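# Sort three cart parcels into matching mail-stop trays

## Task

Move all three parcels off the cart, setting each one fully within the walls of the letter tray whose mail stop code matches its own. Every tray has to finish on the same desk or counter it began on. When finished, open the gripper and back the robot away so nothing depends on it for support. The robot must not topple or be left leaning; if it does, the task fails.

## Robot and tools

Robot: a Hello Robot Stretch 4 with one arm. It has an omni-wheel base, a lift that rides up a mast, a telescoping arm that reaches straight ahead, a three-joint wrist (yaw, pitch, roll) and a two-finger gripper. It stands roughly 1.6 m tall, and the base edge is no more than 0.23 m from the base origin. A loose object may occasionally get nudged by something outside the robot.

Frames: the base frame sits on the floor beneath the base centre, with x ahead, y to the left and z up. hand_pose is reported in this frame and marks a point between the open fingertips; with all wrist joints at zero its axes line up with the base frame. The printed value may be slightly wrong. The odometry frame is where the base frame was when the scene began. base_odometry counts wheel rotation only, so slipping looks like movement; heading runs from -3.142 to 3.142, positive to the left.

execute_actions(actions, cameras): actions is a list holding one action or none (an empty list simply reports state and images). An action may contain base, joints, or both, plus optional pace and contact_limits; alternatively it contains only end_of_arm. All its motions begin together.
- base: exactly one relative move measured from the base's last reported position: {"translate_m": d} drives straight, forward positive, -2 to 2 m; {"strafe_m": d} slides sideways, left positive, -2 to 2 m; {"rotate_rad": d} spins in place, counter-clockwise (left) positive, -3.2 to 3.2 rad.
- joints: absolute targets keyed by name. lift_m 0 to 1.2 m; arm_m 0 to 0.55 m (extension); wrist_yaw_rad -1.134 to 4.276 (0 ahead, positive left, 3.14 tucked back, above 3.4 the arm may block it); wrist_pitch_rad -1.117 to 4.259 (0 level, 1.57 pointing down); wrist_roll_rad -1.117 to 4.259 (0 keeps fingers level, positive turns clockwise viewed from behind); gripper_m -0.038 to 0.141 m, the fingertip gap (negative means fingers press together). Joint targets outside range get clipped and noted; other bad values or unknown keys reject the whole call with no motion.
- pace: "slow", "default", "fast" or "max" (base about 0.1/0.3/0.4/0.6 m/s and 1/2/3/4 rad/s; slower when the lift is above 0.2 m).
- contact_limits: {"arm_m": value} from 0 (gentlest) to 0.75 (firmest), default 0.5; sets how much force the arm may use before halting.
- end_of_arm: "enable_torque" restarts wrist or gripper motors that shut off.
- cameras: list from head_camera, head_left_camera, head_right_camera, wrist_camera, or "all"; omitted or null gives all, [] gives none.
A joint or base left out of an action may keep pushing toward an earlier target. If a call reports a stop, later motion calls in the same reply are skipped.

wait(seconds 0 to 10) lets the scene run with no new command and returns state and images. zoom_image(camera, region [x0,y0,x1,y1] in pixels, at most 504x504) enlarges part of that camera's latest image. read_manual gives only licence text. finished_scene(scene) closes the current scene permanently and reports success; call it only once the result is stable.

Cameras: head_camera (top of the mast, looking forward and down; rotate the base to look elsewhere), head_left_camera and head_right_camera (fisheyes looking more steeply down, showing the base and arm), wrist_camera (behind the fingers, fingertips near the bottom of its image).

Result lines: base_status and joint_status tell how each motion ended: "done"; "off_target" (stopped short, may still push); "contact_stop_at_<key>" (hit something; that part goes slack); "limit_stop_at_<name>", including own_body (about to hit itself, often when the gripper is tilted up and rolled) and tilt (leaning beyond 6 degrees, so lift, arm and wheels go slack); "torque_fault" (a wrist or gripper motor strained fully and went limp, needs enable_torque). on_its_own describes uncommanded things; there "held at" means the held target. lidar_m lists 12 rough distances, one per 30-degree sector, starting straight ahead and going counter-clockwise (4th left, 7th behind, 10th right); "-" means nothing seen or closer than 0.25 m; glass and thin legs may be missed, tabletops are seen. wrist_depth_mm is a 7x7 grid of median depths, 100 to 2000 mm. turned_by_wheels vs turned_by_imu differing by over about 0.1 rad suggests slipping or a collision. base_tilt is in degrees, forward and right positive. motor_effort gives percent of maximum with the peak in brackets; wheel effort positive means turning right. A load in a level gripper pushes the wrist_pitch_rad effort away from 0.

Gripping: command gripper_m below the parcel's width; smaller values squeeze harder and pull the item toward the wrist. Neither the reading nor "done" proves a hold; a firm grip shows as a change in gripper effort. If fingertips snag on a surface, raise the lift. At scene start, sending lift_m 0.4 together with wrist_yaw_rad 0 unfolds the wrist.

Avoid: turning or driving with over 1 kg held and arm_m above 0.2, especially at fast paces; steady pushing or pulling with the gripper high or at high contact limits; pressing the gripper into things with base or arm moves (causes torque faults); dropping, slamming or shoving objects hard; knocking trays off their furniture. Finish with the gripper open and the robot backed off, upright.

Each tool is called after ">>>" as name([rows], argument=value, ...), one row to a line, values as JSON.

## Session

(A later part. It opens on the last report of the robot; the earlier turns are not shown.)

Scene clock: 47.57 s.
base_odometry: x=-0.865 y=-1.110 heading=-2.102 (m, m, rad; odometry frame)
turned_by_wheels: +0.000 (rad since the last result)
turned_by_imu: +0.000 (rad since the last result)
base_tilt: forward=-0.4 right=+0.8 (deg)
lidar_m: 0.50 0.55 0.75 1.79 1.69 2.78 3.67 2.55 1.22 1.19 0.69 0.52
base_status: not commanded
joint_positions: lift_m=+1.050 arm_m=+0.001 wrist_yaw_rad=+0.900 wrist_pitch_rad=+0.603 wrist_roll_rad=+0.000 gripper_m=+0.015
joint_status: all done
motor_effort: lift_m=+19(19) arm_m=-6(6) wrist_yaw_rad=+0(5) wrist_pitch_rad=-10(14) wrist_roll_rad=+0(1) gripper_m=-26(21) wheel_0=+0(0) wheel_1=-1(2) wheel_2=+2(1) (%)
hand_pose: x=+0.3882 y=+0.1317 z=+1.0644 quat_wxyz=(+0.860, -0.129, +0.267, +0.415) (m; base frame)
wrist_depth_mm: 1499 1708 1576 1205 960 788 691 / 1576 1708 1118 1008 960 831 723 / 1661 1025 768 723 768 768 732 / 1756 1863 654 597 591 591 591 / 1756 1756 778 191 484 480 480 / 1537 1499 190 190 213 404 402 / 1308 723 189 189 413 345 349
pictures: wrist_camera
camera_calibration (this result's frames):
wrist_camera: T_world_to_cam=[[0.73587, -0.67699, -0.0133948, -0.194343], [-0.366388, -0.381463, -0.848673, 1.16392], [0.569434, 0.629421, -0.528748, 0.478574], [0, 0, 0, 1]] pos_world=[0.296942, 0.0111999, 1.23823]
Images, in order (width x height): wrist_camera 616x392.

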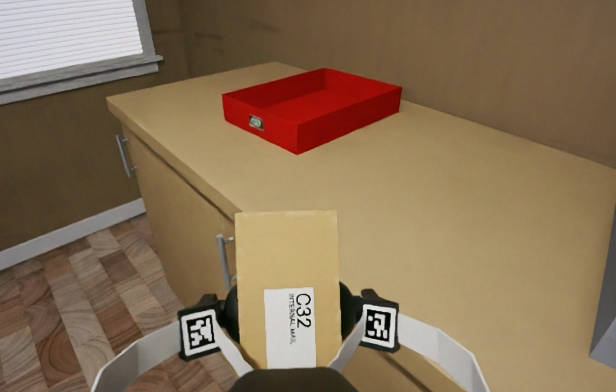

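>>> execute_actions([
  {"base": {"strafe_m": 0.77}, "joints": {"wrist_pitch_rad": 0.85, "wrist_yaw_rad": 0.0}, "pace": "fast"},
], cameras=["wrist_camera", "head_camera"])

Scene clock: 51.67 s.
base_odometry: x=-0.201 y=-1.500 heading=-2.102 (m, m, rad; odometry frame)
turned_by_wheels: +0.000 (rad since the last result)
turned_by_imu: +0.003 (rad since the last result)
base_tilt: forward=-0.5 right=+1.1 (deg)
lidar_m: 0.51 0.54 1.17 1.13 0.97 1.25 3.67 3.09 2.05 1.94 0.73 0.54
base_status: done
joint_positions: lift_m=+1.050 arm_m=+0.001 wrist_yaw_rad=+0.000 wrist_pitch_rad=+0.852 wrist_roll_rad=+0.000 gripper_m=+0.015
joint_status: all done
motor_effort: lift_m=+19(19) arm_m=-6(6) wrist_yaw_rad=-1(7) wrist_pitch_rad=-5(9) wrist_roll_rad=+0(1) gripper_m=-21(17) wheel_0=+1(8) wheel_1=+0(9) wheel_2=+0(1) (%)
hand_pose: x=+0.3619 y=-0.0874 z=+1.0109 quat_wxyz=(+0.911, +0.000, +0.413, +0.000) (m; base frame)
wrist_depth_mm: 788 691 707 707 699 715 732 / 569 569 549 512 530 585 591 / 473 480 480 480 484 488 492 / 421 421 424 421 427 433 436 / 508 517 496 191 530 539 544 / 634 640 189 190 213 676 691 / 1138 452 189 189 891 831 917
pictures: head_camera, wrist_camera
camera_calibration (this result's frames):
wrist_camera: T_world_to_cam=[[-0.0734959, -0.997283, 0.00501291, -0.0777712], [-0.719718, 0.0495595, -0.692496, 1.03288], [0.690366, -0.0545035, -0.721405, 0.694393], [0, 0, 0, 1]] pos_world=[0.258282, -0.0909022, 1.21659]
Images, in order (width x height): head_camera 420x560, wrist_camera 616x392.

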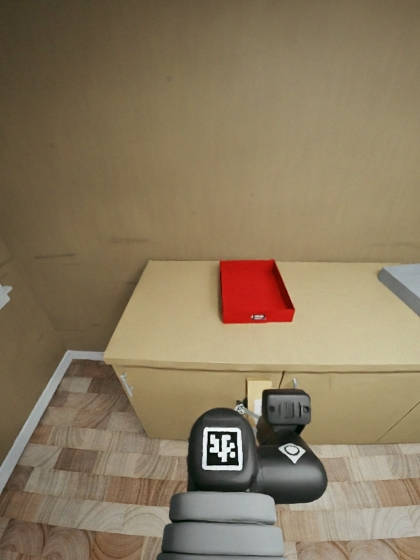

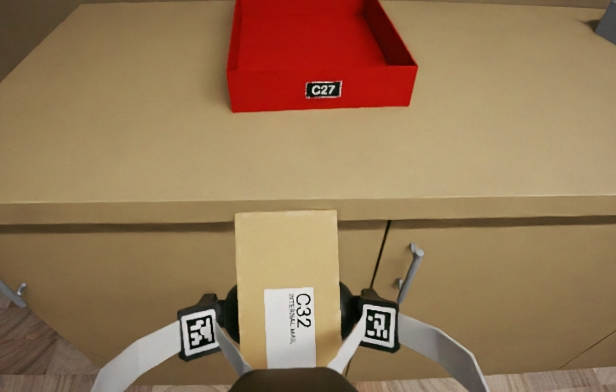

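>>> execute_actions([
  {"base": {"rotate_rad": 3.14}, "pace": "fast"},
], cameras=[])

>>> execute_actions([
  {"base": {"translate_m": 2.0}, "pace": "fast"},
], cameras=[])

>>> execute_actions([
  {"base": {"strafe_m": 0.4}, "pace": "fast"},
], cameras=["wrist_camera", "head_camera"])

Scene clock: 58.70 s.
base_odometry: x=-0.201 y=-1.500 heading=+1.038 (m, m, rad; odometry frame)
turned_by_wheels: +3.140 (rad since the last result)
turned_by_imu: +3.130 (rad since the last result)
base_tilt: forward=-0.5 right=+0.9 (deg)
lidar_m: 2.80 2.91 2.07 1.95 0.73 0.55 0.52 0.57 1.18 1.13 0.97 1.23
base_status: done
joint_positions: lift_m=+1.050 arm_m=+0.001 wrist_yaw_rad=+0.000 wrist_pitch_rad=+0.852 wrist_roll_rad=+0.000 gripper_m=+0.015
joint_status: not commanded
motor_effort: lift_m=+19(19) arm_m=-6(6) wrist_yaw_rad=-2(4) wrist_pitch_rad=-6(6) wrist_roll_rad=+0(0) gripper_m=-20(22) wheel_0=+0(5) wheel_1=+0(7) wheel_2=-2(9) (%)
hand_pose: x=+0.3619 y=-0.0874 z=+1.0110 quat_wxyz=(+0.911, +0.000, +0.413, +0.000) (m; base frame)
wrist_depth_mm: - - - - - - 1464 / - - - - - - 1160 / 1863 1863 1863 1921 1921 1808 1118 / 1618 1618 1618 1661 1618 1537 1430 / 1397 1430 1397 191 1464 1397 1281 / 1229 1281 190 191 213 1281 1182 / 1138 640 189 189 1138 1160 1098
pictures: none
No camera images: the call's "cameras" was empty. Leave "cameras" out to get every camera's image.

Scene clock: 65.97 s.
base_odometry: x=+0.814 y=+0.223 heading=+1.038 (m, m, rad; odometry frame)
turned_by_wheels: +0.000 (rad since the last result)
turned_by_imu: +0.003 (rad since the last result)
base_tilt: forward=-0.4 right=+1.0 (deg)
lidar_m: 0.78 0.82 1.15 2.54 2.39 2.63 2.54 1.25 1.14 1.17 1.24 1.63
base_status: done
joint_positions: lift_m=+1.050 arm_m=+0.001 wrist_yaw_rad=+0.000 wrist_pitch_rad=+0.852 wrist_roll_rad=+0.000 gripper_m=+0.015
joint_status: not commanded
motor_effort: lift_m=+18(18) arm_m=-6(6) wrist_yaw_rad=-2(2) wrist_pitch_rad=-6(6) wrist_roll_rad=+0(0) gripper_m=-19(23) wheel_0=-1(6) wheel_1=-1(5) wheel_2=+1(12) (%)
hand_pose: x=+0.3619 y=-0.0874 z=+1.0110 quat_wxyz=(+0.911, +0.000, +0.413, +0.000) (m; base frame)
wrist_depth_mm: 609 603 621 1308 1336 1366 1336 / 1397 1430 1430 1499 1499 1537 1464 / 1618 1618 1618 1708 1708 1756 1499 / 1661 1618 1576 1618 1661 1618 1430 / 1430 1430 1397 191 1430 1430 1430 / 1281 1255 190 191 213 1281 1281 / 1160 640 189 189 1138 1160 1182
pictures: none
No camera images: the call's "cameras" was empty. Leave "cameras" out to get every camera's image.

Scene clock: 68.43 s.
base_odometry: x=+0.470 y=+0.426 heading=+1.038 (m, m, rad; odometry frame)
turned_by_wheels: +0.000 (rad since the last result)
turned_by_imu: +0.002 (rad since the last result)
base_tilt: forward=-0.5 right=+0.9 (deg)
lidar_m: 0.78 0.84 1.16 2.14 2.06 2.24 2.54 1.80 1.47 1.57 1.65 0.81
base_status: done
joint_positions: lift_m=+1.050 arm_m=+0.001 wrist_yaw_rad=+0.000 wrist_pitch_rad=+0.852 wrist_roll_rad=+0.000 gripper_m=+0.015
joint_status: not commanded
motor_effort: lift_m=+19(18) arm_m=-6(6) wrist_yaw_rad=-2(1) wrist_pitch_rad=-6(6) wrist_roll_rad=+1(1) gripper_m=-19(20) wheel_0=+2(11) wheel_1=-1(8) wheel_2=+0(0) (%)
hand_pose: x=+0.3619 y=-0.0874 z=+1.0110 quat_wxyz=(+0.911, +0.000, +0.413, +0.000) (m; base frame)
wrist_depth_mm: 609 603 615 621 627 991 1366 / 1430 1464 1499 1499 1499 1537 1499 / 1618 1661 1661 1661 1708 1756 1756 / 1618 1618 1618 1576 1618 1661 1618 / 1397 1430 1397 191 1430 1464 1464 / 1255 1281 189 191 213 1281 1281 / 1138 640 189 189 1138 1160 1182
pictures: head_camera, wrist_camera
camera_calibration (this result's frames):
wrist_camera: T_world_to_cam=[[-0.073556, -0.997279, 0.00500997, -0.0777568], [-0.719715, 0.049605, -0.692495, 1.03293], [0.690362, -0.054543, -0.721405, 0.694428], [0, 0, 0, 1]] pos_world=[0.258287, -0.0909074, 1.21665]
Images, in order (width x height): head_camera 420x560, wrist_camera 616x392.

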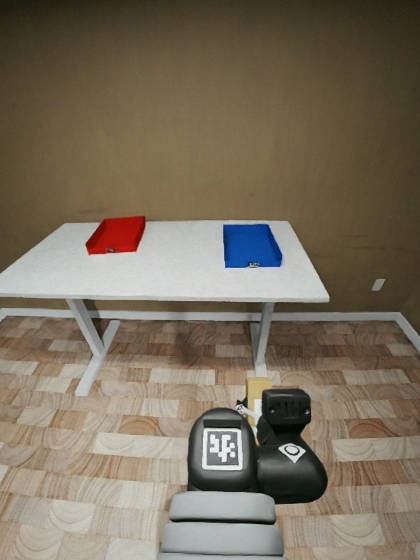

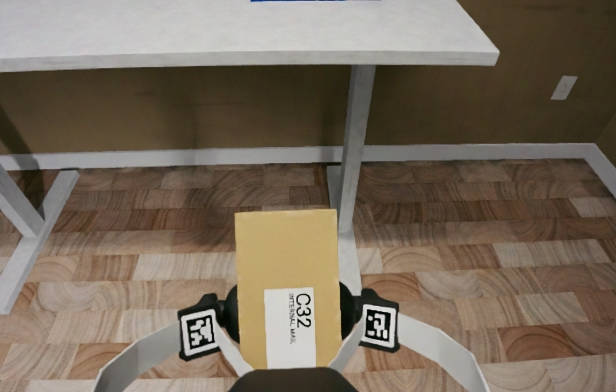

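>>> execute_actions([
  {"base": {"translate_m": 0.35}, "joints": {"lift_m": 1.15, "wrist_pitch_rad": 0.75}, "pace": "fast"},
], cameras=["wrist_camera", "head_camera"])

Scene clock: 71.27 s.
base_odometry: x=+0.648 y=+0.728 heading=+1.038 (m, m, rad; odometry frame)
turned_by_wheels: +0.000 (rad since the last result)
turned_by_imu: +0.001 (rad since the last result)
base_tilt: forward=-0.4 right=+1.0 (deg)
lidar_m: 0.31 0.47 0.67 2.10 2.23 2.33 2.90 1.85 1.64 1.57 1.64 0.45
base_status: done
joint_positions: lift_m=+1.150 arm_m=+0.001 wrist_yaw_rad=+0.000 wrist_pitch_rad=+0.753 wrist_roll_rad=+0.000 gripper_m=+0.015
joint_status: all done
motor_effort: lift_m=+20(24) arm_m=-6(6) wrist_yaw_rad=+1(1) wrist_pitch_rad=-7(11) wrist_roll_rad=+0(0) gripper_m=-23(19) wheel_0=-2(4) wheel_1=-1(6) wheel_2=+2(9) (%)
hand_pose: x=+0.3826 y=-0.0874 z=+1.1308 quat_wxyz=(+0.930, +0.000, +0.367, +0.000) (m; base frame)
wrist_depth_mm: 931 931 946 946 960 976 991 / 809 854 842 788 809 1078 1078 / 668 668 668 668 654 1138 1229 / 554 559 539 539 544 564 1366 / 477 477 466 191 480 484 1537 / 413 413 190 190 213 418 418 / 1255 278 189 190 1255 1308 1336
pictures: head_camera, wrist_camera
camera_calibration (this result's frames):
wrist_camera: T_world_to_cam=[[-0.0736307, -0.997283, -0.00234887, -0.0684717], [-0.647139, 0.0495709, -0.760759, 1.18027], [0.758808, -0.0544952, -0.64903, 0.658603], [0, 0, 0, 1]] pos_world=[0.259006, -0.0909023, 1.3252]
Images, in order (width x height): head_camera 420x560, wrist_camera 616x392.

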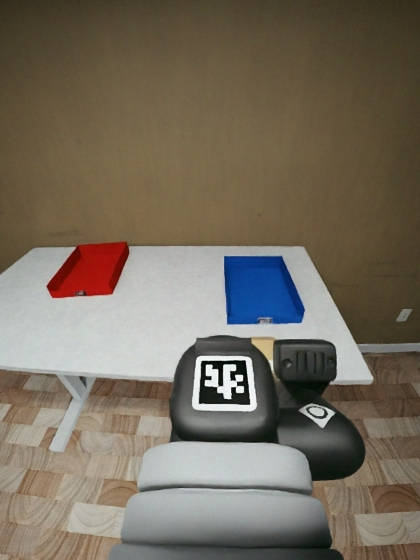

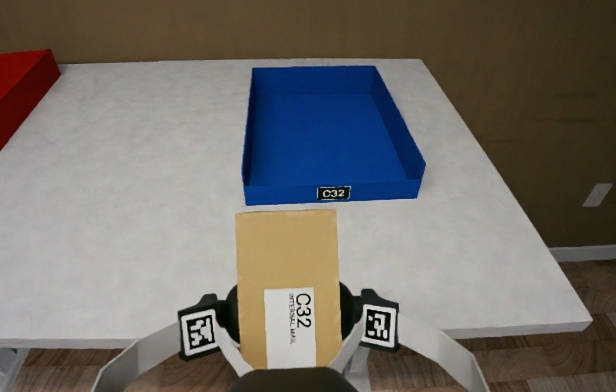

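>>> execute_actions([
  {"base": {"strafe_m": -0.07}, "joints": {"lift_m": 1.2, "wrist_pitch_rad": 1.57}},
], cameras=[])

>>> execute_actions([
  {"base": {"translate_m": 0.2}, "joints": {"arm_m": 0.48}},
])

Scene clock: 75.07 s.
base_odometry: x=+0.708 y=+0.692 heading=+1.038 (m, m, rad; odometry frame)
turned_by_wheels: +0.000 (rad since the last result)
turned_by_imu: +0.000 (rad since the last result)
base_tilt: forward=-0.3 right=+1.0 (deg)
lidar_m: 0.44 0.48 0.66 2.19 2.32 2.41 2.89 1.70 1.58 1.50 1.59 0.47
base_status: done
joint_positions: lift_m=+1.199 arm_m=+0.001 wrist_yaw_rad=+0.000 wrist_pitch_rad=+1.570 wrist_roll_rad=+0.000 gripper_m=+0.015
joint_status: all done
motor_effort: lift_m=+21(21) arm_m=-6(6) wrist_yaw_rad=-1(3) wrist_pitch_rad=+1(7) wrist_roll_rad=+0(0) gripper_m=-20(20) wheel_0=+0(6) wheel_1=+1(9) wheel_2=+0(2) (%)
hand_pose: x=+0.1722 y=-0.0874 z=+1.0890 quat_wxyz=(+0.707, +0.000, +0.707, +0.000) (m; base frame)
wrist_depth_mm: 1281 1281 1308 1308 1336 1366 1366 / 1255 1281 1308 1308 1308 1336 1366 / 1281 1281 1308 1308 1336 1336 1336 / 1255 1281 1255 1308 1308 1336 1336 / 1255 1281 1078 191 1308 1308 1336 / 1255 1255 190 191 213 1308 1336 / 1229 707 189 190 1308 1308 1336
pictures: none
No camera images: the call's "cameras" was empty. Leave "cameras" out to get every camera's image.

Scene clock: 77.57 s.
base_odometry: x=+0.809 y=+0.864 heading=+1.038 (m, m, rad; odometry frame)
turned_by_wheels: +0.000 (rad since the last result)
turned_by_imu: +0.000 (rad since the last result)
base_tilt: forward=-0.4 right=+0.9 (deg)
lidar_m: 0.25 0.25 0.37 1.10 2.32 2.49 3.12 1.77 1.57 1.51 0.35 0.26
base_status: done
joint_positions: lift_m=+1.199 arm_m=+0.479 wrist_yaw_rad=+0.000 wrist_pitch_rad=+1.570 wrist_roll_rad=+0.000 gripper_m=+0.015
joint_status: all done
motor_effort: lift_m=+20(20) arm_m=+6(7) wrist_yaw_rad=-1(0) wrist_pitch_rad=+1(1) wrist_roll_rad=+0(0) gripper_m=-18(22) wheel_0=+0(6) wheel_1=+0(4) wheel_2=-1(9) (%)
hand_pose: x=+0.6501 y=-0.0874 z=+1.0890 quat_wxyz=(+0.707, +0.000, +0.707, +0.000) (m; base frame)
wrist_depth_mm: 351 355 359 364 368 375 683 / 349 353 355 359 364 373 904 / 349 353 355 359 364 370 1336 / 347 351 353 357 362 368 1336 / 347 349 351 191 359 368 373 / 345 345 189 191 213 366 368 / 343 224 189 190 355 364 370
pictures: head_camera, head_left_camera, head_right_camera, wrist_camera
camera_calibration (this result's frames):
wrist_camera: T_world_to_cam=[[-0.0518829, -0.997289, 0.0521722, -0.122411], [-0.9976, 0.0493592, -0.0485508, 0.773765], [0.045844, -0.054566, -0.997457, 1.27141], [0, 0, 0, 1]] pos_world=[0.70727, -0.0908956, 1.31213]
Images, in order (width x height): head_camera 420x560, head_left_camera 420x672, head_right_camera 420x672, wrist_camera 616x392.

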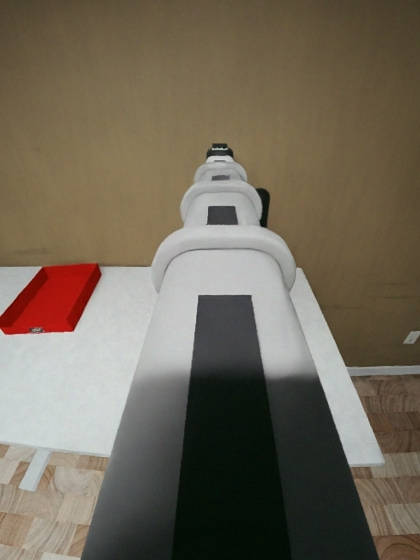

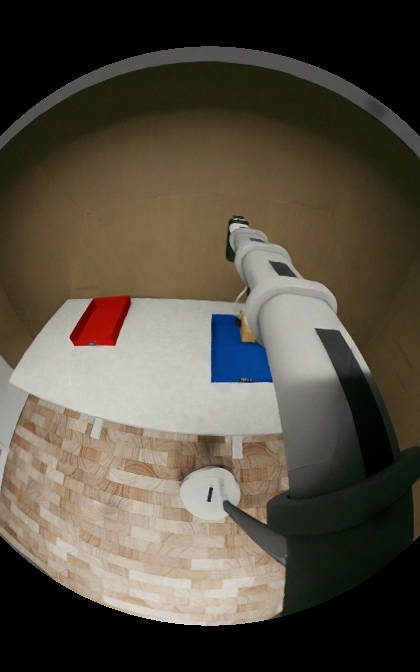

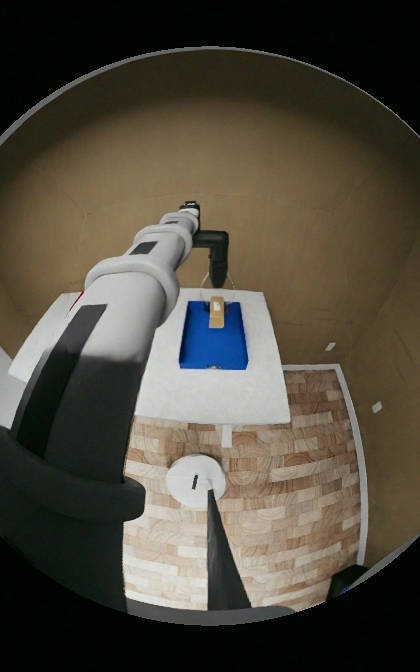

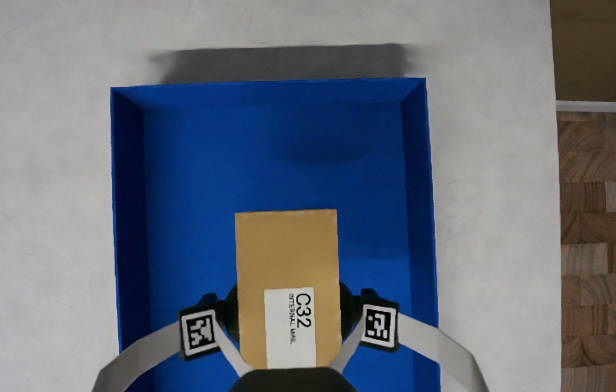

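>>> execute_actions([
  {"joints": {"lift_m": 1.091}},
], cameras=["wrist_camera"])

>>> execute_actions([
  {"joints": {"gripper_m": 0.09}},
], cameras=["wrist_camera"])

Scene clock: 79.73 s.
base_odometry: x=+0.809 y=+0.864 heading=+1.038 (m, m, rad; odometry frame)
turned_by_wheels: +0.000 (rad since the last result)
turned_by_imu: +0.000 (rad since the last result)
base_tilt: forward=-0.4 right=+0.8 (deg)
lidar_m: 0.25 0.25 0.34 1.10 2.33 2.53 3.11 1.76 1.54 1.50 0.35 0.25
base_status: not commanded
joint_positions: lift_m=+1.091 arm_m=+0.479 wrist_yaw_rad=+0.000 wrist_pitch_rad=+1.570 wrist_roll_rad=+0.000 gripper_m=+0.015
joint_status: all done
motor_effort: lift_m=+15(18) arm_m=+6(6) wrist_yaw_rad=-3(1) wrist_pitch_rad=+1(2) wrist_roll_rad=+0(0) gripper_m=-21(23) wheel_0=+0(0) wheel_1=+0(0) wheel_2=-1(1) (%)
hand_pose: x=+0.6500 y=-0.0874 z=+0.9809 quat_wxyz=(+0.707, +0.000, +0.707, +0.000) (m; base frame)
wrist_depth_mm: 200 204 213 219 224 216 265 / 209 246 249 252 255 241 264 / 208 245 248 251 253 244 262 / 206 244 246 249 252 232 262 / 204 243 245 191 251 234 259 / 201 242 190 191 213 236 259 / 208 202 189 189 248 208 258
pictures: wrist_camera
camera_calibration (this result's frames):
wrist_camera: T_world_to_cam=[[-0.0518766, -0.997289, 0.0521788, -0.116781], [-0.997607, 0.0493595, -0.0484243, 0.768361], [0.0457175, -0.054566, -0.997463, 1.16363], [0, 0, 0, 1]] pos_world=[0.707265, -0.0908956, 1.20398]
Images, in order (width x height): wrist_camera 616x392.

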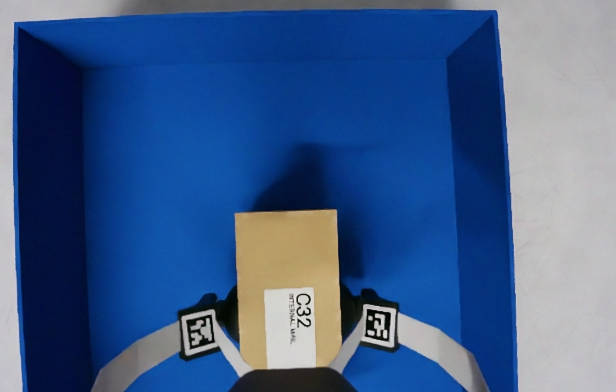

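Scene clock: 81.30 s.
base_odometry: x=+0.809 y=+0.864 heading=+1.038 (m, m, rad; odometry frame)
turned_by_wheels: +0.000 (rad since the last result)
turned_by_imu: +0.000 (rad since the last result)
base_tilt: forward=-0.4 right=+1.0 (deg)
lidar_m: 0.25 0.25 0.36 1.09 2.32 2.49 3.13 1.77 1.57 1.47 0.33 0.26
base_status: not commanded
joint_positions: lift_m=+1.091 arm_m=+0.479 wrist_yaw_rad=+0.000 wrist_pitch_rad=+1.570 wrist_roll_rad=+0.000 gripper_m=+0.090
joint_status: all done
motor_effort: lift_m=+15(15) arm_m=+7(6) wrist_yaw_rad=-2(0) wrist_pitch_rad=-1(2) wrist_roll_rad=+0(0) gripper_m=-3(19) wheel_0=+0(0) wheel_1=+0(0) wheel_2=-1(1) (%)
hand_pose: x=+0.6499 y=-0.0874 z=+0.9809 quat_wxyz=(+0.707, +0.000, +0.707, +0.000) (m; base frame)
wrist_depth_mm: 200 205 213 219 224 216 265 / 210 246 249 252 255 241 264 / 208 245 249 252 254 245 262 / 206 244 247 250 252 231 262 / 204 243 245 198 252 234 259 / 201 241 207 196 212 236 259 / 208 240 242 195 250 221 257
pictures: wrist_camera
camera_calibration (this result's frames):
wrist_camera: T_world_to_cam=[[-0.0519316, -0.997286, 0.0521961, -0.116767], [-0.997619, 0.0494319, -0.0480926, 0.767952], [0.0453819, -0.0545694, -0.997478, 1.16387], [0, 0, 0, 1]] pos_world=[0.707241, -0.0908998, 1.20396]
Images, in order (width x height): wrist_camera 616x392.

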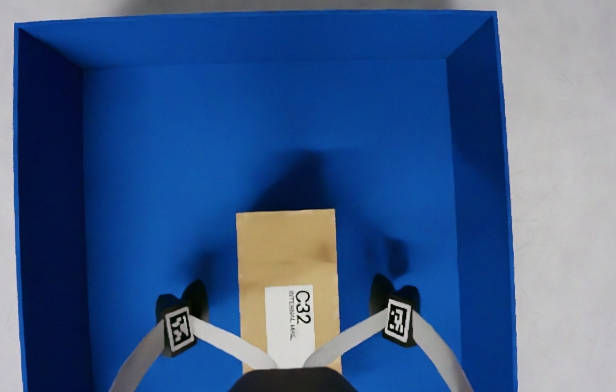

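>>> execute_actions([
  {"joints": {"lift_m": 1.2}, "pace": "fast"},
], cameras=[])

>>> execute_actions([
  {"base": {"translate_m": -0.25}, "joints": {"arm_m": 0.0}, "pace": "fast"},
], cameras=["head_camera"])

Scene clock: 84.67 s.
base_odometry: x=+0.809 y=+0.864 heading=+1.038 (m, m, rad; odometry frame)
turned_by_wheels: +0.000 (rad since the last result)
turned_by_imu: +0.000 (rad since the last result)
base_tilt: forward=-0.5 right=+1.0 (deg)
lidar_m: 0.25 0.25 0.37 1.09 2.32 2.51 3.12 1.76 1.59 1.50 0.34 0.25
base_status: not commanded
joint_positions: lift_m=+1.199 arm_m=+0.479 wrist_yaw_rad=+0.000 wrist_pitch_rad=+1.570 wrist_roll_rad=+0.000 gripper_m=+0.090
joint_status: all done
motor_effort: lift_m=+19(21) arm_m=+6(6) wrist_yaw_rad=-3(1) wrist_pitch_rad=+0(1) wrist_roll_rad=+0(0) gripper_m=-2(1) wheel_0=+0(0) wheel_1=+0(0) wheel_2=-1(1) (%)
hand_pose: x=+0.6500 y=-0.0874 z=+1.0891 quat_wxyz=(+0.707, +0.000, +0.707, +0.000) (m; base frame)
wrist_depth_mm: 351 355 362 366 370 377 683 / 351 355 353 362 364 373 904 / 347 351 355 359 362 373 1336 / 347 349 355 357 359 370 1336 / 345 347 351 306 357 368 373 / 345 332 351 303 212 366 368 / 343 315 347 301 355 366 370
pictures: none
No camera images: the call's "cameras" was empty. Leave "cameras" out to get every camera's image.

Scene clock: 86.93 s.
base_odometry: x=+0.682 y=+0.649 heading=+1.038 (m, m, rad; odometry frame)
turned_by_wheels: +0.000 (rad since the last result)
turned_by_imu: +0.000 (rad since the last result)
base_tilt: forward=-0.6 right=+1.0 (deg)
lidar_m: 0.49 0.54 0.71 2.19 2.31 2.40 2.86 1.75 1.57 1.51 1.58 0.51
base_status: done
joint_positions: lift_m=+1.199 arm_m=+0.001 wrist_yaw_rad=+0.000 wrist_pitch_rad=+1.570 wrist_roll_rad=+0.000 gripper_m=+0.090
joint_status: all done
motor_effort: lift_m=+19(19) arm_m=-6(7) wrist_yaw_rad=+0(2) wrist_pitch_rad=+1(1) wrist_roll_rad=+1(1) gripper_m=-2(1) wheel_0=+0(5) wheel_1=+1(7) wheel_2=+0(12) (%)
hand_pose: x=+0.1721 y=-0.0874 z=+1.0891 quat_wxyz=(+0.707, +0.000, +0.707, +0.000) (m; base frame)
wrist_depth_mm: 1281 1281 1308 1308 1336 1336 1366 / 1255 1281 1308 1308 1336 1336 1366 / 1255 1281 1281 1308 1336 1336 1397 / 1255 1281 1281 1308 1308 1336 1366 / 1255 1281 1078 1078 1308 1336 1336 / 1255 1255 1078 1078 212 1308 1336 / 1255 1255 1255 691 1308 1308 1336
pictures: head_camera
Images, in order (width x height): head_camera 420x560.

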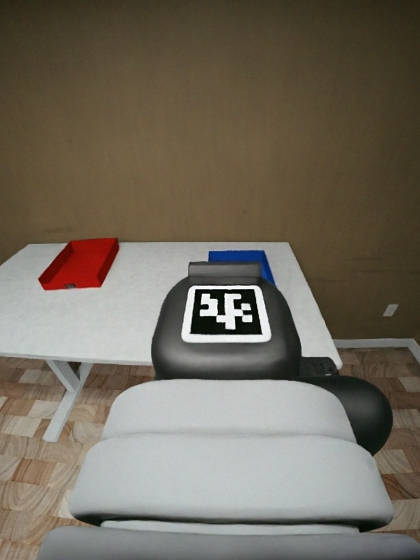

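>>> execute_actions([
  {"base": {"rotate_rad": 2.521}, "joints": {"lift_m": 0.95}, "pace": "fast"},
], cameras=[])

>>> execute_actions([
  {"base": {"translate_m": 2.0}, "pace": "fast"},
], cameras=[])

>>> execute_actions([
  {"base": {"rotate_rad": -0.359}, "joints": {"arm_m": 0.4, "wrist_roll_rad": 0.42}, "pace": "fast"},
], cameras=["wrist_camera", "head_right_camera"])

Scene clock: 91.50 s.
base_odometry: x=+0.682 y=+0.649 heading=-2.724 (m, m, rad; odometry frame)
turned_by_wheels: +2.521 (rad since the last result)
turned_by_imu: +2.513 (rad since the last result)
base_tilt: forward=-0.4 right=+1.0 (deg)
lidar_m: 2.31 2.81 1.90 1.60 1.52 1.54 0.53 0.49 0.48 0.68 2.17 2.25
base_status: done
joint_positions: lift_m=+0.950 arm_m=+0.001 wrist_yaw_rad=+0.000 wrist_pitch_rad=+1.570 wrist_roll_rad=+0.000 gripper_m=+0.090
joint_status: all done
motor_effort: lift_m=+15(18) arm_m=-6(6) wrist_yaw_rad=+0(1) wrist_pitch_rad=+1(1) wrist_roll_rad=+0(0) gripper_m=+0(3) wheel_0=-2(3) wheel_1=-3(6) wheel_2=-1(6) (%)
hand_pose: x=+0.1723 y=-0.0874 z=+0.8399 quat_wxyz=(+0.707, +0.000, +0.707, +0.000) (m; base frame)
wrist_depth_mm: 1042 1042 1060 1078 1078 1078 1118 / 1025 1042 1060 1060 1098 1098 1118 / 1008 1042 1060 1060 1078 1078 1098 / 1025 1025 1042 1060 1078 1098 1098 / 1025 1042 831 842 1078 1098 1098 / 1025 1025 831 842 213 1078 1078 / 1008 1025 820 691 1060 1078 1098
pictures: none
No camera images: the call's "cameras" was empty. Leave "cameras" out to get every camera's image.

Scene clock: 98.33 s.
base_odometry: x=-1.146 y=-0.162 heading=-2.724 (m, m, rad; odometry frame)
turned_by_wheels: +0.000 (rad since the last result)
turned_by_imu: +0.003 (rad since the last result)
base_tilt: forward=-0.5 right=+0.9 (deg)
lidar_m: 0.56 1.14 1.19 1.55 2.33 2.41 3.16 2.13 1.67 1.14 0.49 0.49
base_status: done
joint_positions: lift_m=+0.950 arm_m=+0.001 wrist_yaw_rad=+0.000 wrist_pitch_rad=+1.570 wrist_roll_rad=+0.000 gripper_m=+0.090
joint_status: not commanded
motor_effort: lift_m=+15(15) arm_m=-6(6) wrist_yaw_rad=+0(0) wrist_pitch_rad=+0(0) wrist_roll_rad=+0(1) gripper_m=-2(1) wheel_0=+0(6) wheel_1=+1(3) wheel_2=+0(13) (%)
hand_pose: x=+0.1722 y=-0.0874 z=+0.8399 quat_wxyz=(+0.707, +0.000, +0.707, +0.000) (m; base frame)
wrist_depth_mm: 1042 1042 1060 1060 676 549 375 / 1025 1042 1060 1060 683 691 399 / 1025 1042 1042 1060 946 683 1098 / 1025 1025 1042 1042 1078 1078 1078 / 1025 1025 831 842 1060 1078 1078 / 1008 1008 831 842 212 1078 1078 / 1008 1025 820 691 1060 1060 1078
pictures: none
No camera images: the call's "cameras" was empty. Leave "cameras" out to get every camera's image.

Scene clock: 100.27 s.
base_odometry: x=-1.146 y=-0.162 heading=-3.083 (m, m, rad; odometry frame)
turned_by_wheels: -0.359 (rad since the last result)
turned_by_imu: -0.358 (rad since the last result)
base_tilt: forward=-0.5 right=+1.1 (deg)
lidar_m: 0.52 1.66 1.15 1.24 1.90 2.35 2.86 2.20 2.15 1.40 1.08 0.50
base_status: done
joint_positions: lift_m=+0.950 arm_m=+0.399 wrist_yaw_rad=+0.000 wrist_pitch_rad=+1.570 wrist_roll_rad=+0.420 gripper_m=+0.090
joint_status: all done
motor_effort: lift_m=+15(15) arm_m=+6(7) wrist_yaw_rad=-3(2) wrist_pitch_rad=+2(1) wrist_roll_rad=+1(7) gripper_m=-4(0) wheel_0=+1(7) wheel_1=+1(7) wheel_2=+1(10) (%)
hand_pose: x=+0.5701 y=-0.0874 z=+0.8399 quat_wxyz=(+0.692, +0.147, +0.691, -0.147) (m; base frame)
wrist_depth_mm: 1025 394 399 404 407 413 389 / 1025 392 399 402 407 413 397 / 1025 392 394 402 407 413 382 / 1008 392 349 399 404 413 384 / 1008 389 392 399 404 410 389 / 1008 334 362 1042 212 1060 1098 / 1008 1008 1008 904 1008 1078 1078
pictures: head_right_camera, wrist_camera
camera_calibration (this result's frames):
wrist_camera: T_world_to_cam=[[-0.453626, -0.889687, 0.0517861, 0.125201], [-0.890974, 0.451462, -0.048444, 0.65617], [0.0197205, -0.0681156, -0.997483, 1.04028], [0, 0, 0, 1]] pos_world=[0.62091, -0.113987, 1.06297]
Images, in order (width x height): head_right_camera 420x672, wrist_camera 616x392.

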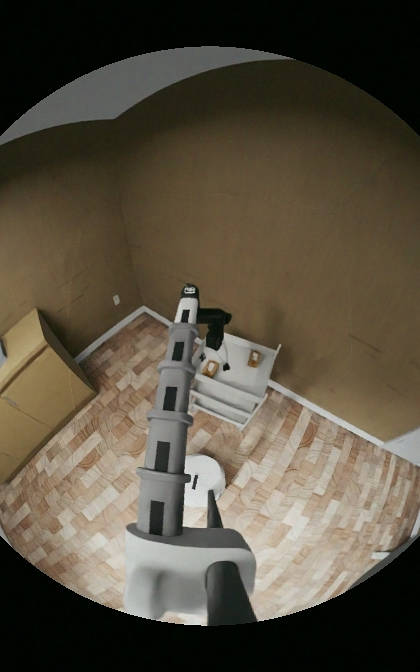

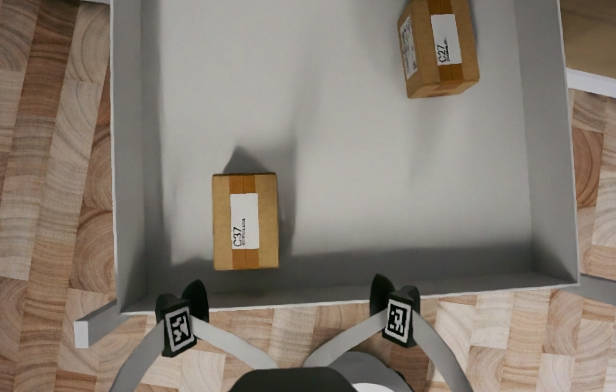

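>>> execute_actions([
  {"base": {"strafe_m": 0.013}, "joints": {"arm_m": 0.463, "lift_m": 0.87}},
], cameras=["wrist_camera"])

Scene clock: 102.50 s.
base_odometry: x=-1.145 y=-0.175 heading=-3.083 (m, m, rad; odometry frame)
turned_by_wheels: +0.000 (rad since the last result)
turned_by_imu: +0.000 (rad since the last result)
base_tilt: forward=-0.4 right=+0.9 (deg)
lidar_m: 0.52 1.71 1.13 1.23 1.85 2.33 2.84 2.20 2.14 1.41 1.10 0.50
base_status: done
joint_positions: lift_m=+0.870 arm_m=+0.462 wrist_yaw_rad=+0.000 wrist_pitch_rad=+1.570 wrist_roll_rad=+0.420 gripper_m=+0.090
joint_status: all done
motor_effort: lift_m=+15(16) arm_m=+6(8) wrist_yaw_rad=-2(0) wrist_pitch_rad=+0(1) wrist_roll_rad=+2(1) gripper_m=+1(0) wheel_0=+1(6) wheel_1=+1(8) wheel_2=+0(1) (%)
hand_pose: x=+0.6330 y=-0.0874 z=+0.7599 quat_wxyz=(+0.692, +0.147, +0.691, -0.147) (m; base frame)
wrist_depth_mm: 960 317 319 324 329 304 286 / 946 315 319 322 327 312 283 / 931 312 317 320 325 330 336 / 946 310 315 319 322 329 332 / 931 310 314 268 322 327 330 / 917 281 266 267 212 325 329 / 931 287 287 265 296 304 303
pictures: wrist_camera
camera_calibration (this result's frames):
wrist_camera: T_world_to_cam=[[-0.453727, -0.889633, 0.0518146, 0.157945], [-0.890924, 0.451567, -0.0483882, 0.708317], [0.01965, -0.0681179, -0.997484, 0.95932], [0, 0, 0, 1]] pos_world=[0.683869, -0.113993, 0.982997]
Images, in order (width x height): wrist_camera 616x392.

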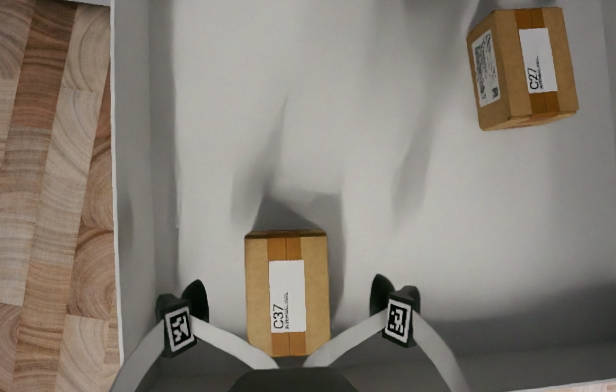

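>>> execute_actions([
  {"joints": {"lift_m": 0.805}},
], cameras=["wrist_camera"])

>>> execute_actions([
  {"joints": {"gripper_m": 0.02}},
], cameras=["wrist_camera"])

Scene clock: 104.10 s.
base_odometry: x=-1.145 y=-0.175 heading=-3.083 (m, m, rad; odometry frame)
turned_by_wheels: +0.000 (rad since the last result)
turned_by_imu: +0.000 (rad since the last result)
base_tilt: forward=-0.3 right=+0.8 (deg)
lidar_m: 0.52 1.70 1.14 1.23 1.87 2.34 2.85 2.21 2.13 1.43 1.08 0.51
base_status: not commanded
joint_positions: lift_m=+0.805 arm_m=+0.462 wrist_yaw_rad=+0.000 wrist_pitch_rad=+1.570 wrist_roll_rad=+0.420 gripper_m=+0.090
joint_status: all done
motor_effort: lift_m=+15(14) arm_m=+6(6) wrist_yaw_rad=-1(2) wrist_pitch_rad=+1(1) wrist_roll_rad=+1(2) gripper_m=-1(3) wheel_0=+1(1) wheel_1=+1(1) wheel_2=+0(0) (%)
hand_pose: x=+0.6330 y=-0.0874 z=+0.6949 quat_wxyz=(+0.692, +0.147, +0.691, -0.147) (m; base frame)
wrist_depth_mm: 544 251 255 258 262 265 231 / 544 250 253 256 260 263 241 / 539 249 253 255 259 263 265 / 539 248 251 255 257 262 264 / 535 247 249 204 257 259 263 / 866 237 201 203 212 259 263 / 866 206 245 200 254 258 262
pictures: wrist_camera
camera_calibration (this result's frames):
wrist_camera: T_world_to_cam=[[-0.453726, -0.889633, 0.0518147, 0.161313], [-0.890924, 0.451567, -0.0483881, 0.705173], [0.0196499, -0.0681179, -0.997484, 0.894486], [0, 0, 0, 1]] pos_world=[0.683872, -0.113993, 0.917999]
Images, in order (width x height): wrist_camera 616x392.

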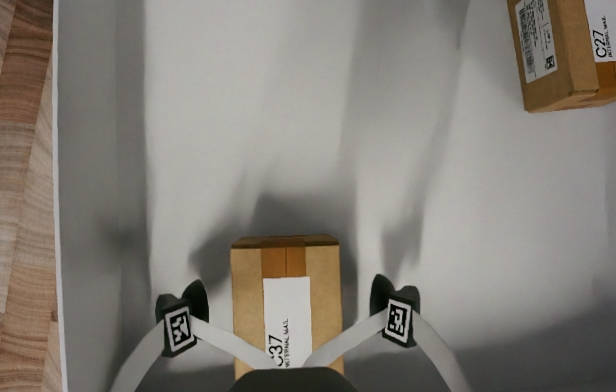

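Scene clock: 105.60 s.
base_odometry: x=-1.145 y=-0.175 heading=-3.083 (m, m, rad; odometry frame)
turned_by_wheels: +0.000 (rad since the last result)
turned_by_imu: +0.000 (rad since the last result)
base_tilt: forward=-0.5 right=+0.9 (deg)
lidar_m: 0.53 1.69 1.13 1.24 1.84 2.33 2.84 2.24 2.15 1.42 1.08 0.52
base_status: not commanded
joint_positions: lift_m=+0.805 arm_m=+0.462 wrist_yaw_rad=+0.000 wrist_pitch_rad=+1.570 wrist_roll_rad=+0.420 gripper_m=+0.020
joint_status: all done
motor_effort: lift_m=+15(15) arm_m=+6(6) wrist_yaw_rad=-1(2) wrist_pitch_rad=+2(1) wrist_roll_rad=+2(2) gripper_m=-22(21) wheel_0=+1(1) wheel_1=+1(0) wheel_2=+0(0) (%)
hand_pose: x=+0.6330 y=-0.0874 z=+0.6949 quat_wxyz=(+0.692, +0.147, +0.691, -0.147) (m; base frame)
wrist_depth_mm: 544 251 254 257 262 265 231 / 539 250 253 256 260 264 241 / 539 248 252 255 259 263 266 / 535 248 251 254 258 262 265 / 530 247 249 193 256 260 263 / 866 245 189 190 202 259 263 / 866 160 189 189 253 258 262
pictures: wrist_camera
camera_calibration (this result's frames):
wrist_camera: T_world_to_cam=[[-0.453726, -0.889633, 0.0518184, 0.16131], [-0.890925, 0.451567, -0.0483806, 0.705167], [0.0196415, -0.0681179, -0.997484, 0.894492], [0, 0, 0, 1]] pos_world=[0.683872, -0.113993, 0.917999]
Images, in order (width x height): wrist_camera 616x392.

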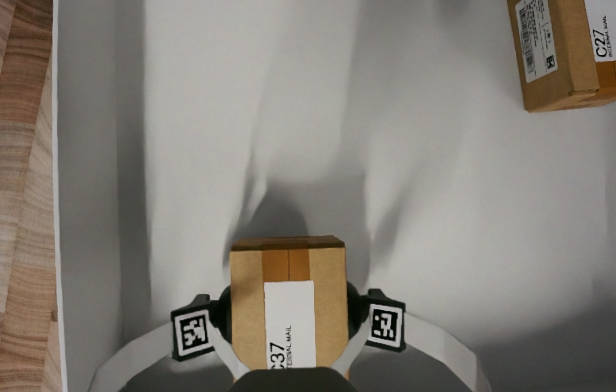

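>>> execute_actions([
  {"joints": {"lift_m": 0.95}, "pace": "fast"},
], cameras=[])

>>> execute_actions([
  {"base": {"rotate_rad": -2.413}, "joints": {"arm_m": 0.0, "wrist_roll_rad": 0.0}},
], cameras=[])

>>> execute_actions([
  {"base": {"translate_m": 1.743}, "joints": {"lift_m": 1.15, "wrist_pitch_rad": 0.75}, "pace": "fast"},
], cameras=[])

>>> execute_actions([
  {"base": {"rotate_rad": 0.251}, "pace": "fast"},
], cameras=["wrist_camera", "head_camera"])

Scene clock: 109.13 s.
base_odometry: x=-1.145 y=-0.175 heading=-3.083 (m, m, rad; odometry frame)
turned_by_wheels: +0.000 (rad since the last result)
turned_by_imu: +0.000 (rad since the last result)
base_tilt: forward=-0.4 right=+0.7 (deg)
lidar_m: 0.51 1.68 1.14 1.23 1.86 2.34 2.87 2.21 2.15 1.40 1.09 0.50
base_status: not commanded
joint_positions: lift_m=+0.950 arm_m=+0.462 wrist_yaw_rad=+0.000 wrist_pitch_rad=+1.570 wrist_roll_rad=+0.420 gripper_m=+0.020
joint_status: all done
motor_effort: lift_m=+20(21) arm_m=+6(6) wrist_yaw_rad=-2(2) wrist_pitch_rad=+0(1) wrist_roll_rad=+2(2) gripper_m=-22(20) wheel_0=+1(1) wheel_1=+1(1) wheel_2=+0(0) (%)
hand_pose: x=+0.6330 y=-0.0874 z=+0.8395 quat_wxyz=(+0.692, +0.147, +0.691, -0.147) (m; base frame)
wrist_depth_mm: 1042 1042 377 389 394 397 399 / 1025 1042 397 404 407 364 413 / 1008 1025 394 399 407 410 413 / 1008 1025 394 399 404 407 415 / 1008 1025 389 192 402 407 413 / 991 1025 189 190 202 407 404 / 1025 160 189 189 1008 353 1078
pictures: none
No camera images: the call's "cameras" was empty. Leave "cameras" out to get every camera's image.

Scene clock: 111.80 s.
base_odometry: x=-1.145 y=-0.175 heading=+0.788 (m, m, rad; odometry frame)
turned_by_wheels: -2.413 (rad since the last result)
turned_by_imu: -2.405 (rad since the last result)
base_tilt: forward=-0.6 right=+1.3 (deg)
lidar_m: 2.15 2.05 1.22 0.51 0.50 0.54 1.78 1.12 1.38 2.34 2.33 2.45
base_status: done
joint_positions: lift_m=+0.950 arm_m=+0.001 wrist_yaw_rad=+0.000 wrist_pitch_rad=+1.570 wrist_roll_rad=+0.000 gripper_m=+0.020
joint_status: all done
motor_effort: lift_m=+20(20) arm_m=-6(7) wrist_yaw_rad=-1(3) wrist_pitch_rad=+0(2) wrist_roll_rad=+0(5) gripper_m=-23(23) wheel_0=+1(8) wheel_1=+3(4) wheel_2=+0(8) (%)
hand_pose: x=+0.1722 y=-0.0874 z=+0.8395 quat_wxyz=(+0.707, +0.000, +0.707, +0.000) (m; base frame)
wrist_depth_mm: 1042 1060 1060 1060 1098 1098 1098 / 1025 1042 1060 1060 1078 1098 1118 / 1025 1025 1042 1060 1078 1098 1098 / 1008 1025 1060 1060 1078 1078 1078 / 1025 1025 820 192 1060 1078 1078 / 1008 1025 189 190 202 1078 1078 / 1008 160 189 189 1060 1060 1078
pictures: none
No camera images: the call's "cameras" was empty. Leave "cameras" out to get every camera's image.

Scene clock: 117.93 s.
base_odometry: x=+0.084 y=+1.061 heading=+0.788 (m, m, rad; odometry frame)
turned_by_wheels: +0.000 (rad since the last result)
turned_by_imu: +0.003 (rad since the last result)
base_tilt: forward=-0.6 right=+1.0 (deg)
lidar_m: 0.47 0.46 0.56 1.47 1.47 1.79 1.99 2.85 2.22 2.23 0.88 0.56
base_status: done
joint_positions: lift_m=+1.150 arm_m=+0.001 wrist_yaw_rad=+0.000 wrist_pitch_rad=+0.752 wrist_roll_rad=+0.000 gripper_m=+0.020
joint_status: all done
motor_effort: lift_m=+20(22) arm_m=-6(6) wrist_yaw_rad=+0(0) wrist_pitch_rad=-7(12) wrist_roll_rad=+0(1) gripper_m=-23(19) wheel_0=+1(7) wheel_1=+1(10) wheel_2=+0(8) (%)
hand_pose: x=+0.3826 y=-0.0874 z=+1.1309 quat_wxyz=(+0.930, +0.000, +0.367, +0.000) (m; base frame)
wrist_depth_mm: 854 904 960 1008 1078 1138 1255 / 854 809 842 842 854 778 809 / 676 640 647 676 676 676 683 / 554 559 559 559 564 564 564 / 473 477 466 192 480 508 1661 / 413 415 189 191 205 1430 1430 / 384 159 188 189 1281 1281 1308
pictures: none
No camera images: the call's "cameras" was empty. Leave "cameras" out to get every camera's image.

Scene clock: 119.17 s.
base_odometry: x=+0.084 y=+1.061 heading=+1.038 (m, m, rad; odometry frame)
turned_by_wheels: +0.251 (rad since the last result)
turned_by_imu: +0.250 (rad since the last result)
base_tilt: forward=-0.6 right=+0.9 (deg)
lidar_m: 0.46 0.49 1.52 1.46 1.59 1.91 2.87 2.99 2.22 2.23 0.64 0.47
base_status: done
joint_positions: lift_m=+1.150 arm_m=+0.001 wrist_yaw_rad=+0.000 wrist_pitch_rad=+0.752 wrist_roll_rad=+0.000 gripper_m=+0.020
joint_status: not commanded
motor_effort: lift_m=+20(20) arm_m=-6(6) wrist_yaw_rad=-2(0) wrist_pitch_rad=-6(6) wrist_roll_rad=+0(1) gripper_m=-23(22) wheel_0=+0(2) wheel_1=-3(5) wheel_2=-4(6) (%)
hand_pose: x=+0.3826 y=-0.0874 z=+1.1309 quat_wxyz=(+0.930, +0.000, +0.367, +0.000) (m; base frame)
wrist_depth_mm: 917 946 931 946 960 976 976 / 991 854 842 842 854 866 798 / 676 676 647 647 683 683 683 / 559 559 559 564 559 564 564 / 473 473 466 193 480 480 480 / 413 415 189 191 204 433 430 / 1281 160 189 189 1281 1281 1281
pictures: head_camera, wrist_camera
camera_calibration (this result's frames):
wrist_camera: T_world_to_cam=[[-0.0737118, -0.997277, -0.0024418, -0.0683332], [-0.646962, 0.049682, -0.760902, 1.18046], [0.758951, -0.0545077, -0.648863, 0.658359], [0, 0, 0, 1]] pos_world=[0.259014, -0.0909092, 1.32523]
Images, in order (width x height): head_camera 420x560, wrist_camera 616x392.

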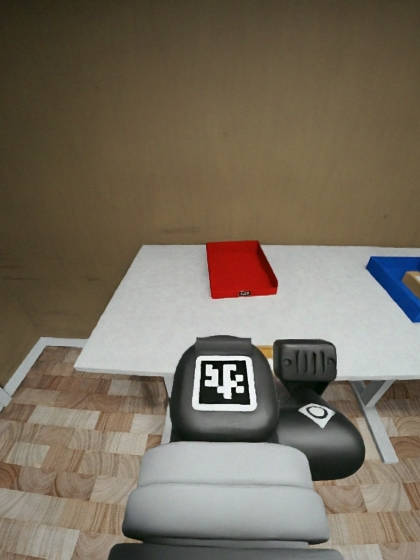

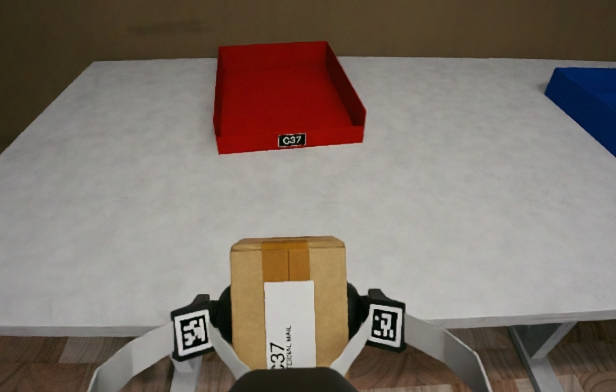

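>>> execute_actions([
  {"base": {"translate_m": 0.25}, "joints": {"lift_m": 1.2, "wrist_pitch_rad": 1.57}},
], cameras=[])

>>> execute_actions([
  {"joints": {"arm_m": 0.53}},
], cameras=["wrist_camera", "head_right_camera"])

Scene clock: 124.43 s.
base_odometry: x=+0.211 y=+1.276 heading=+1.038 (m, m, rad; odometry frame)
turned_by_wheels: +0.000 (rad since the last result)
turned_by_imu: +0.001 (rad since the last result)
base_tilt: forward=-0.6 right=+1.1 (deg)
lidar_m: 0.25 0.25 0.30 1.46 1.55 2.13 3.81 2.71 2.31 0.78 0.30 0.27
base_status: done
joint_positions: lift_m=+1.199 arm_m=+0.001 wrist_yaw_rad=+0.000 wrist_pitch_rad=+1.570 wrist_roll_rad=+0.000 gripper_m=+0.020
joint_status: all done
motor_effort: lift_m=+20(21) arm_m=-6(6) wrist_yaw_rad=-1(0) wrist_pitch_rad=+0(6) wrist_roll_rad=-1(0) gripper_m=-24(22) wheel_0=-1(6) wheel_1=+1(5) wheel_2=+1(9) (%)
hand_pose: x=+0.1722 y=-0.0874 z=+1.0891 quat_wxyz=(+0.707, +0.000, +0.707, +0.000) (m; base frame)
wrist_depth_mm: 353 357 364 366 370 377 382 / 351 357 362 366 370 375 377 / 351 355 359 364 366 373 377 / 349 353 357 364 368 373 375 / 1255 1281 1078 192 1308 1308 1336 / 1229 1255 189 190 202 1308 1336 / 1229 160 189 189 1281 1308 1336
pictures: none
No camera images: the call's "cameras" was empty. Leave "cameras" out to get every camera's image.

Scene clock: 127.03 s.
base_odometry: x=+0.211 y=+1.276 heading=+1.038 (m, m, rad; odometry frame)
turned_by_wheels: +0.000 (rad since the last result)
turned_by_imu: +0.000 (rad since the last result)
base_tilt: forward=-0.3 right=+0.9 (deg)
lidar_m: 0.25 0.25 0.29 1.46 1.56 2.15 3.83 2.71 2.31 0.80 0.28 0.25
base_status: not commanded
joint_positions: lift_m=+1.199 arm_m=+0.529 wrist_yaw_rad=+0.000 wrist_pitch_rad=+1.570 wrist_roll_rad=+0.000 gripper_m=+0.020
joint_status: all done
motor_effort: lift_m=+20(20) arm_m=+7(8) wrist_yaw_rad=-2(1) wrist_pitch_rad=+0(1) wrist_roll_rad=+0(1) gripper_m=-24(23) wheel_0=-1(1) wheel_1=+1(1) wheel_2=+1(1) (%)
hand_pose: x=+0.7000 y=-0.0874 z=+1.0891 quat_wxyz=(+0.707, +0.000, +0.707, +0.000) (m; base frame)
wrist_depth_mm: 351 353 359 349 370 375 375 / 349 342 355 359 364 373 377 / 349 351 355 359 364 370 375 / 349 349 353 357 359 368 375 / 345 349 349 192 362 368 370 / 343 347 189 190 202 366 370 / 342 160 189 189 355 366 368
pictures: head_right_camera, wrist_camera
camera_calibration (this result's frames):
wrist_camera: T_world_to_cam=[[-0.0518801, -0.997289, 0.0521743, -0.119822], [-0.997602, 0.0493585, -0.0485105, 0.82359], [0.0458038, -0.054566, -0.997459, 1.26916], [0, 0, 0, 1]] pos_world=[0.757266, -0.0908955, 1.31214]
Images, in order (width x height): head_right_camera 420x672, wrist_camera 616x392.

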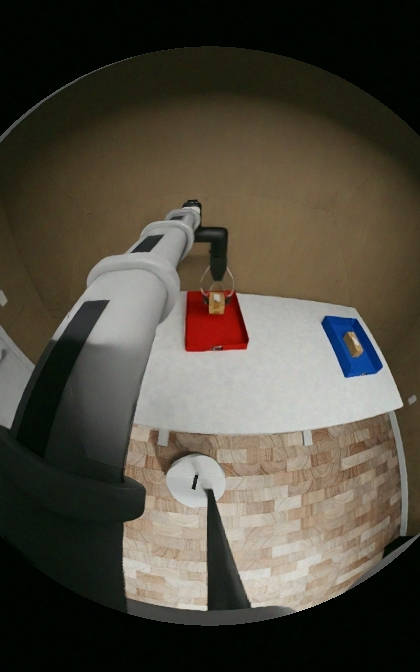

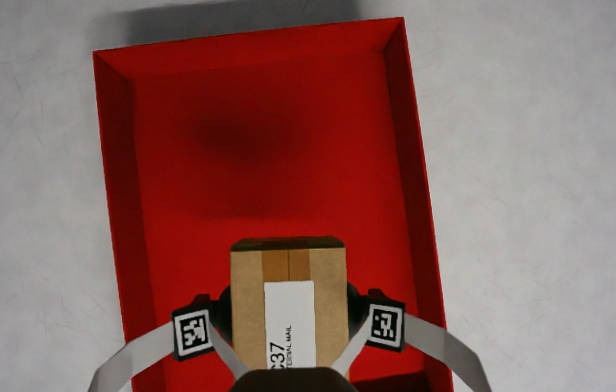

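>>> execute_actions([
  {"joints": {"lift_m": 1.092}},
], cameras=["wrist_camera"])

>>> execute_actions([
  {"joints": {"gripper_m": 0.09}},
], cameras=["wrist_camera"])

>>> execute_actions([
  {"joints": {"lift_m": 1.2}, "pace": "fast"},
], cameras=["wrist_camera"])

Scene clock: 129.10 s.
base_odometry: x=+0.211 y=+1.276 heading=+1.038 (m, m, rad; odometry frame)
turned_by_wheels: +0.000 (rad since the last result)
turned_by_imu: +0.000 (rad since the last result)
base_tilt: forward=-0.3 right=+0.9 (deg)
lidar_m: 0.25 0.25 0.31 1.45 1.54 2.14 3.16 2.71 2.31 0.78 0.28 0.25
base_status: not commanded
joint_positions: lift_m=+1.092 arm_m=+0.529 wrist_yaw_rad=+0.000 wrist_pitch_rad=+1.570 wrist_roll_rad=+0.000 gripper_m=+0.020
joint_status: all done
motor_effort: lift_m=+15(18) arm_m=+6(6) wrist_yaw_rad=-1(1) wrist_pitch_rad=+0(0) wrist_roll_rad=+0(1) gripper_m=-21(23) wheel_0=-1(1) wheel_1=+1(1) wheel_2=+1(1) (%)
hand_pose: x=+0.7000 y=-0.0874 z=+0.9819 quat_wxyz=(+0.707, +0.000, +0.707, +0.000) (m; base frame)
wrist_depth_mm: 228 248 251 254 257 263 265 / 224 247 250 253 256 240 265 / 219 246 249 251 255 237 264 / 212 245 247 251 254 241 262 / 206 244 246 192 253 236 262 / 205 242 189 191 202 241 259 / 204 160 188 190 250 192 259
pictures: wrist_camera
camera_calibration (this result's frames):
wrist_camera: T_world_to_cam=[[-0.0518747, -0.997289, 0.0521801, -0.114242], [-0.997608, 0.0493589, -0.0483998, 0.818257], [0.045693, -0.054566, -0.997464, 1.16235], [0, 0, 0, 1]] pos_world=[0.757262, -0.0908956, 1.20497]
Images, in order (width x height): wrist_camera 616x392.

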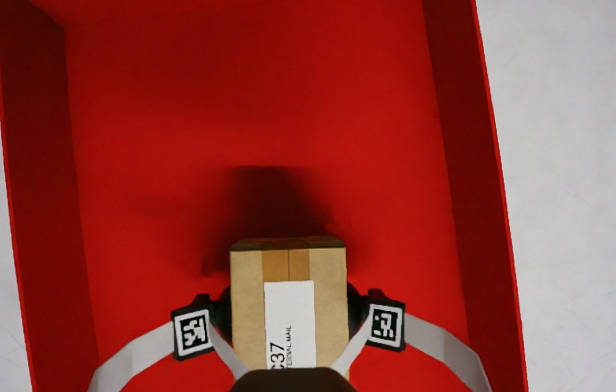

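Scene clock: 130.60 s.
base_odometry: x=+0.211 y=+1.276 heading=+1.038 (m, m, rad; odometry frame)
turned_by_wheels: +0.000 (rad since the last result)
turned_by_imu: +0.000 (rad since the last result)
base_tilt: forward=-0.4 right=+0.8 (deg)
lidar_m: 0.25 0.25 0.31 1.47 1.55 2.13 3.18 2.71 2.32 0.78 0.31 0.25
base_status: not commanded
joint_positions: lift_m=+1.092 arm_m=+0.529 wrist_yaw_rad=+0.000 wrist_pitch_rad=+1.570 wrist_roll_rad=+0.000 gripper_m=+0.090
joint_status: all done
motor_effort: lift_m=+15(15) arm_m=+6(6) wrist_yaw_rad=-2(2) wrist_pitch_rad=+0(2) wrist_roll_rad=+0(1) gripper_m=-4(21) wheel_0=-1(1) wheel_1=+1(1) wheel_2=+1(1) (%)
hand_pose: x=+0.6999 y=-0.0874 z=+0.9819 quat_wxyz=(+0.707, +0.000, +0.707, +0.000) (m; base frame)
wrist_depth_mm: 228 248 251 254 256 263 266 / 224 247 250 253 256 240 265 / 220 246 249 253 255 237 263 / 213 245 248 251 254 244 263 / 206 244 246 201 252 236 262 / 206 242 206 199 212 242 260 / 204 237 243 197 250 216 258
pictures: wrist_camera
camera_calibration (this result's frames):
wrist_camera: T_world_to_cam=[[-0.0518931, -0.997288, 0.052193, -0.114245], [-0.997618, 0.0493903, -0.0481519, 0.817953], [0.0454435, -0.0545675, -0.997475, 1.16254], [0, 0, 0, 1]] pos_world=[0.757246, -0.0908974, 1.20496]
Images, in order (width x height): wrist_camera 616x392.

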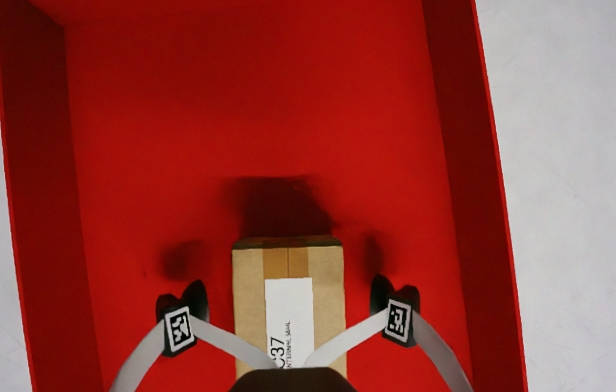

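Scene clock: 131.80 s.
base_odometry: x=+0.211 y=+1.276 heading=+1.038 (m, m, rad; odometry frame)
turned_by_wheels: +0.000 (rad since the last result)
turned_by_imu: +0.000 (rad since the last result)
base_tilt: forward=-0.4 right=+1.0 (deg)
lidar_m: 0.25 0.25 0.32 1.47 1.56 2.13 3.85 2.69 2.33 0.79 0.30 0.25
base_status: not commanded
joint_positions: lift_m=+1.199 arm_m=+0.529 wrist_yaw_rad=+0.000 wrist_pitch_rad=+1.570 wrist_roll_rad=+0.000 gripper_m=+0.090
joint_status: all done
motor_effort: lift_m=+19(21) arm_m=+6(7) wrist_yaw_rad=-3(1) wrist_pitch_rad=-1(1) wrist_roll_rad=+1(0) gripper_m=-1(1) wheel_0=-1(1) wheel_1=+1(1) wheel_2=+1(1) (%)
hand_pose: x=+0.7000 y=-0.0874 z=+1.0891 quat_wxyz=(+0.707, +0.000, +0.707, +0.000) (m; base frame)
wrist_depth_mm: 353 355 359 349 370 375 377 / 353 342 357 359 364 373 377 / 349 351 353 362 364 373 375 / 349 349 353 359 362 370 375 / 347 349 351 307 359 368 373 / 343 329 304 306 212 366 370 / 343 332 347 353 357 364 368
pictures: wrist_camera
camera_calibration (this result's frames):
wrist_camera: T_world_to_cam=[[-0.0518996, -0.997288, 0.0521867, -0.119828], [-0.997612, 0.0493903, -0.0482742, 0.823283], [0.0455657, -0.0545675, -0.99747, 1.26939], [0, 0, 0, 1]] pos_world=[0.757257, -0.0908974, 1.31218]
Images, in order (width x height): wrist_camera 616x392.

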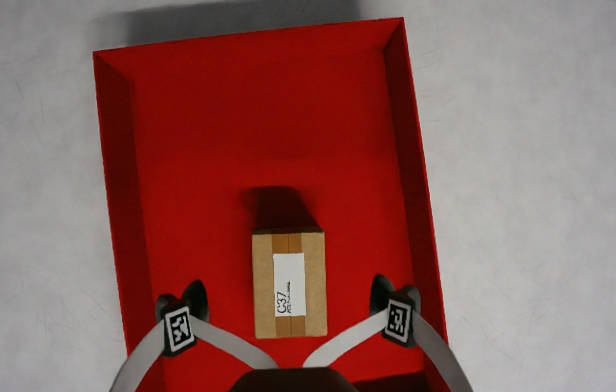

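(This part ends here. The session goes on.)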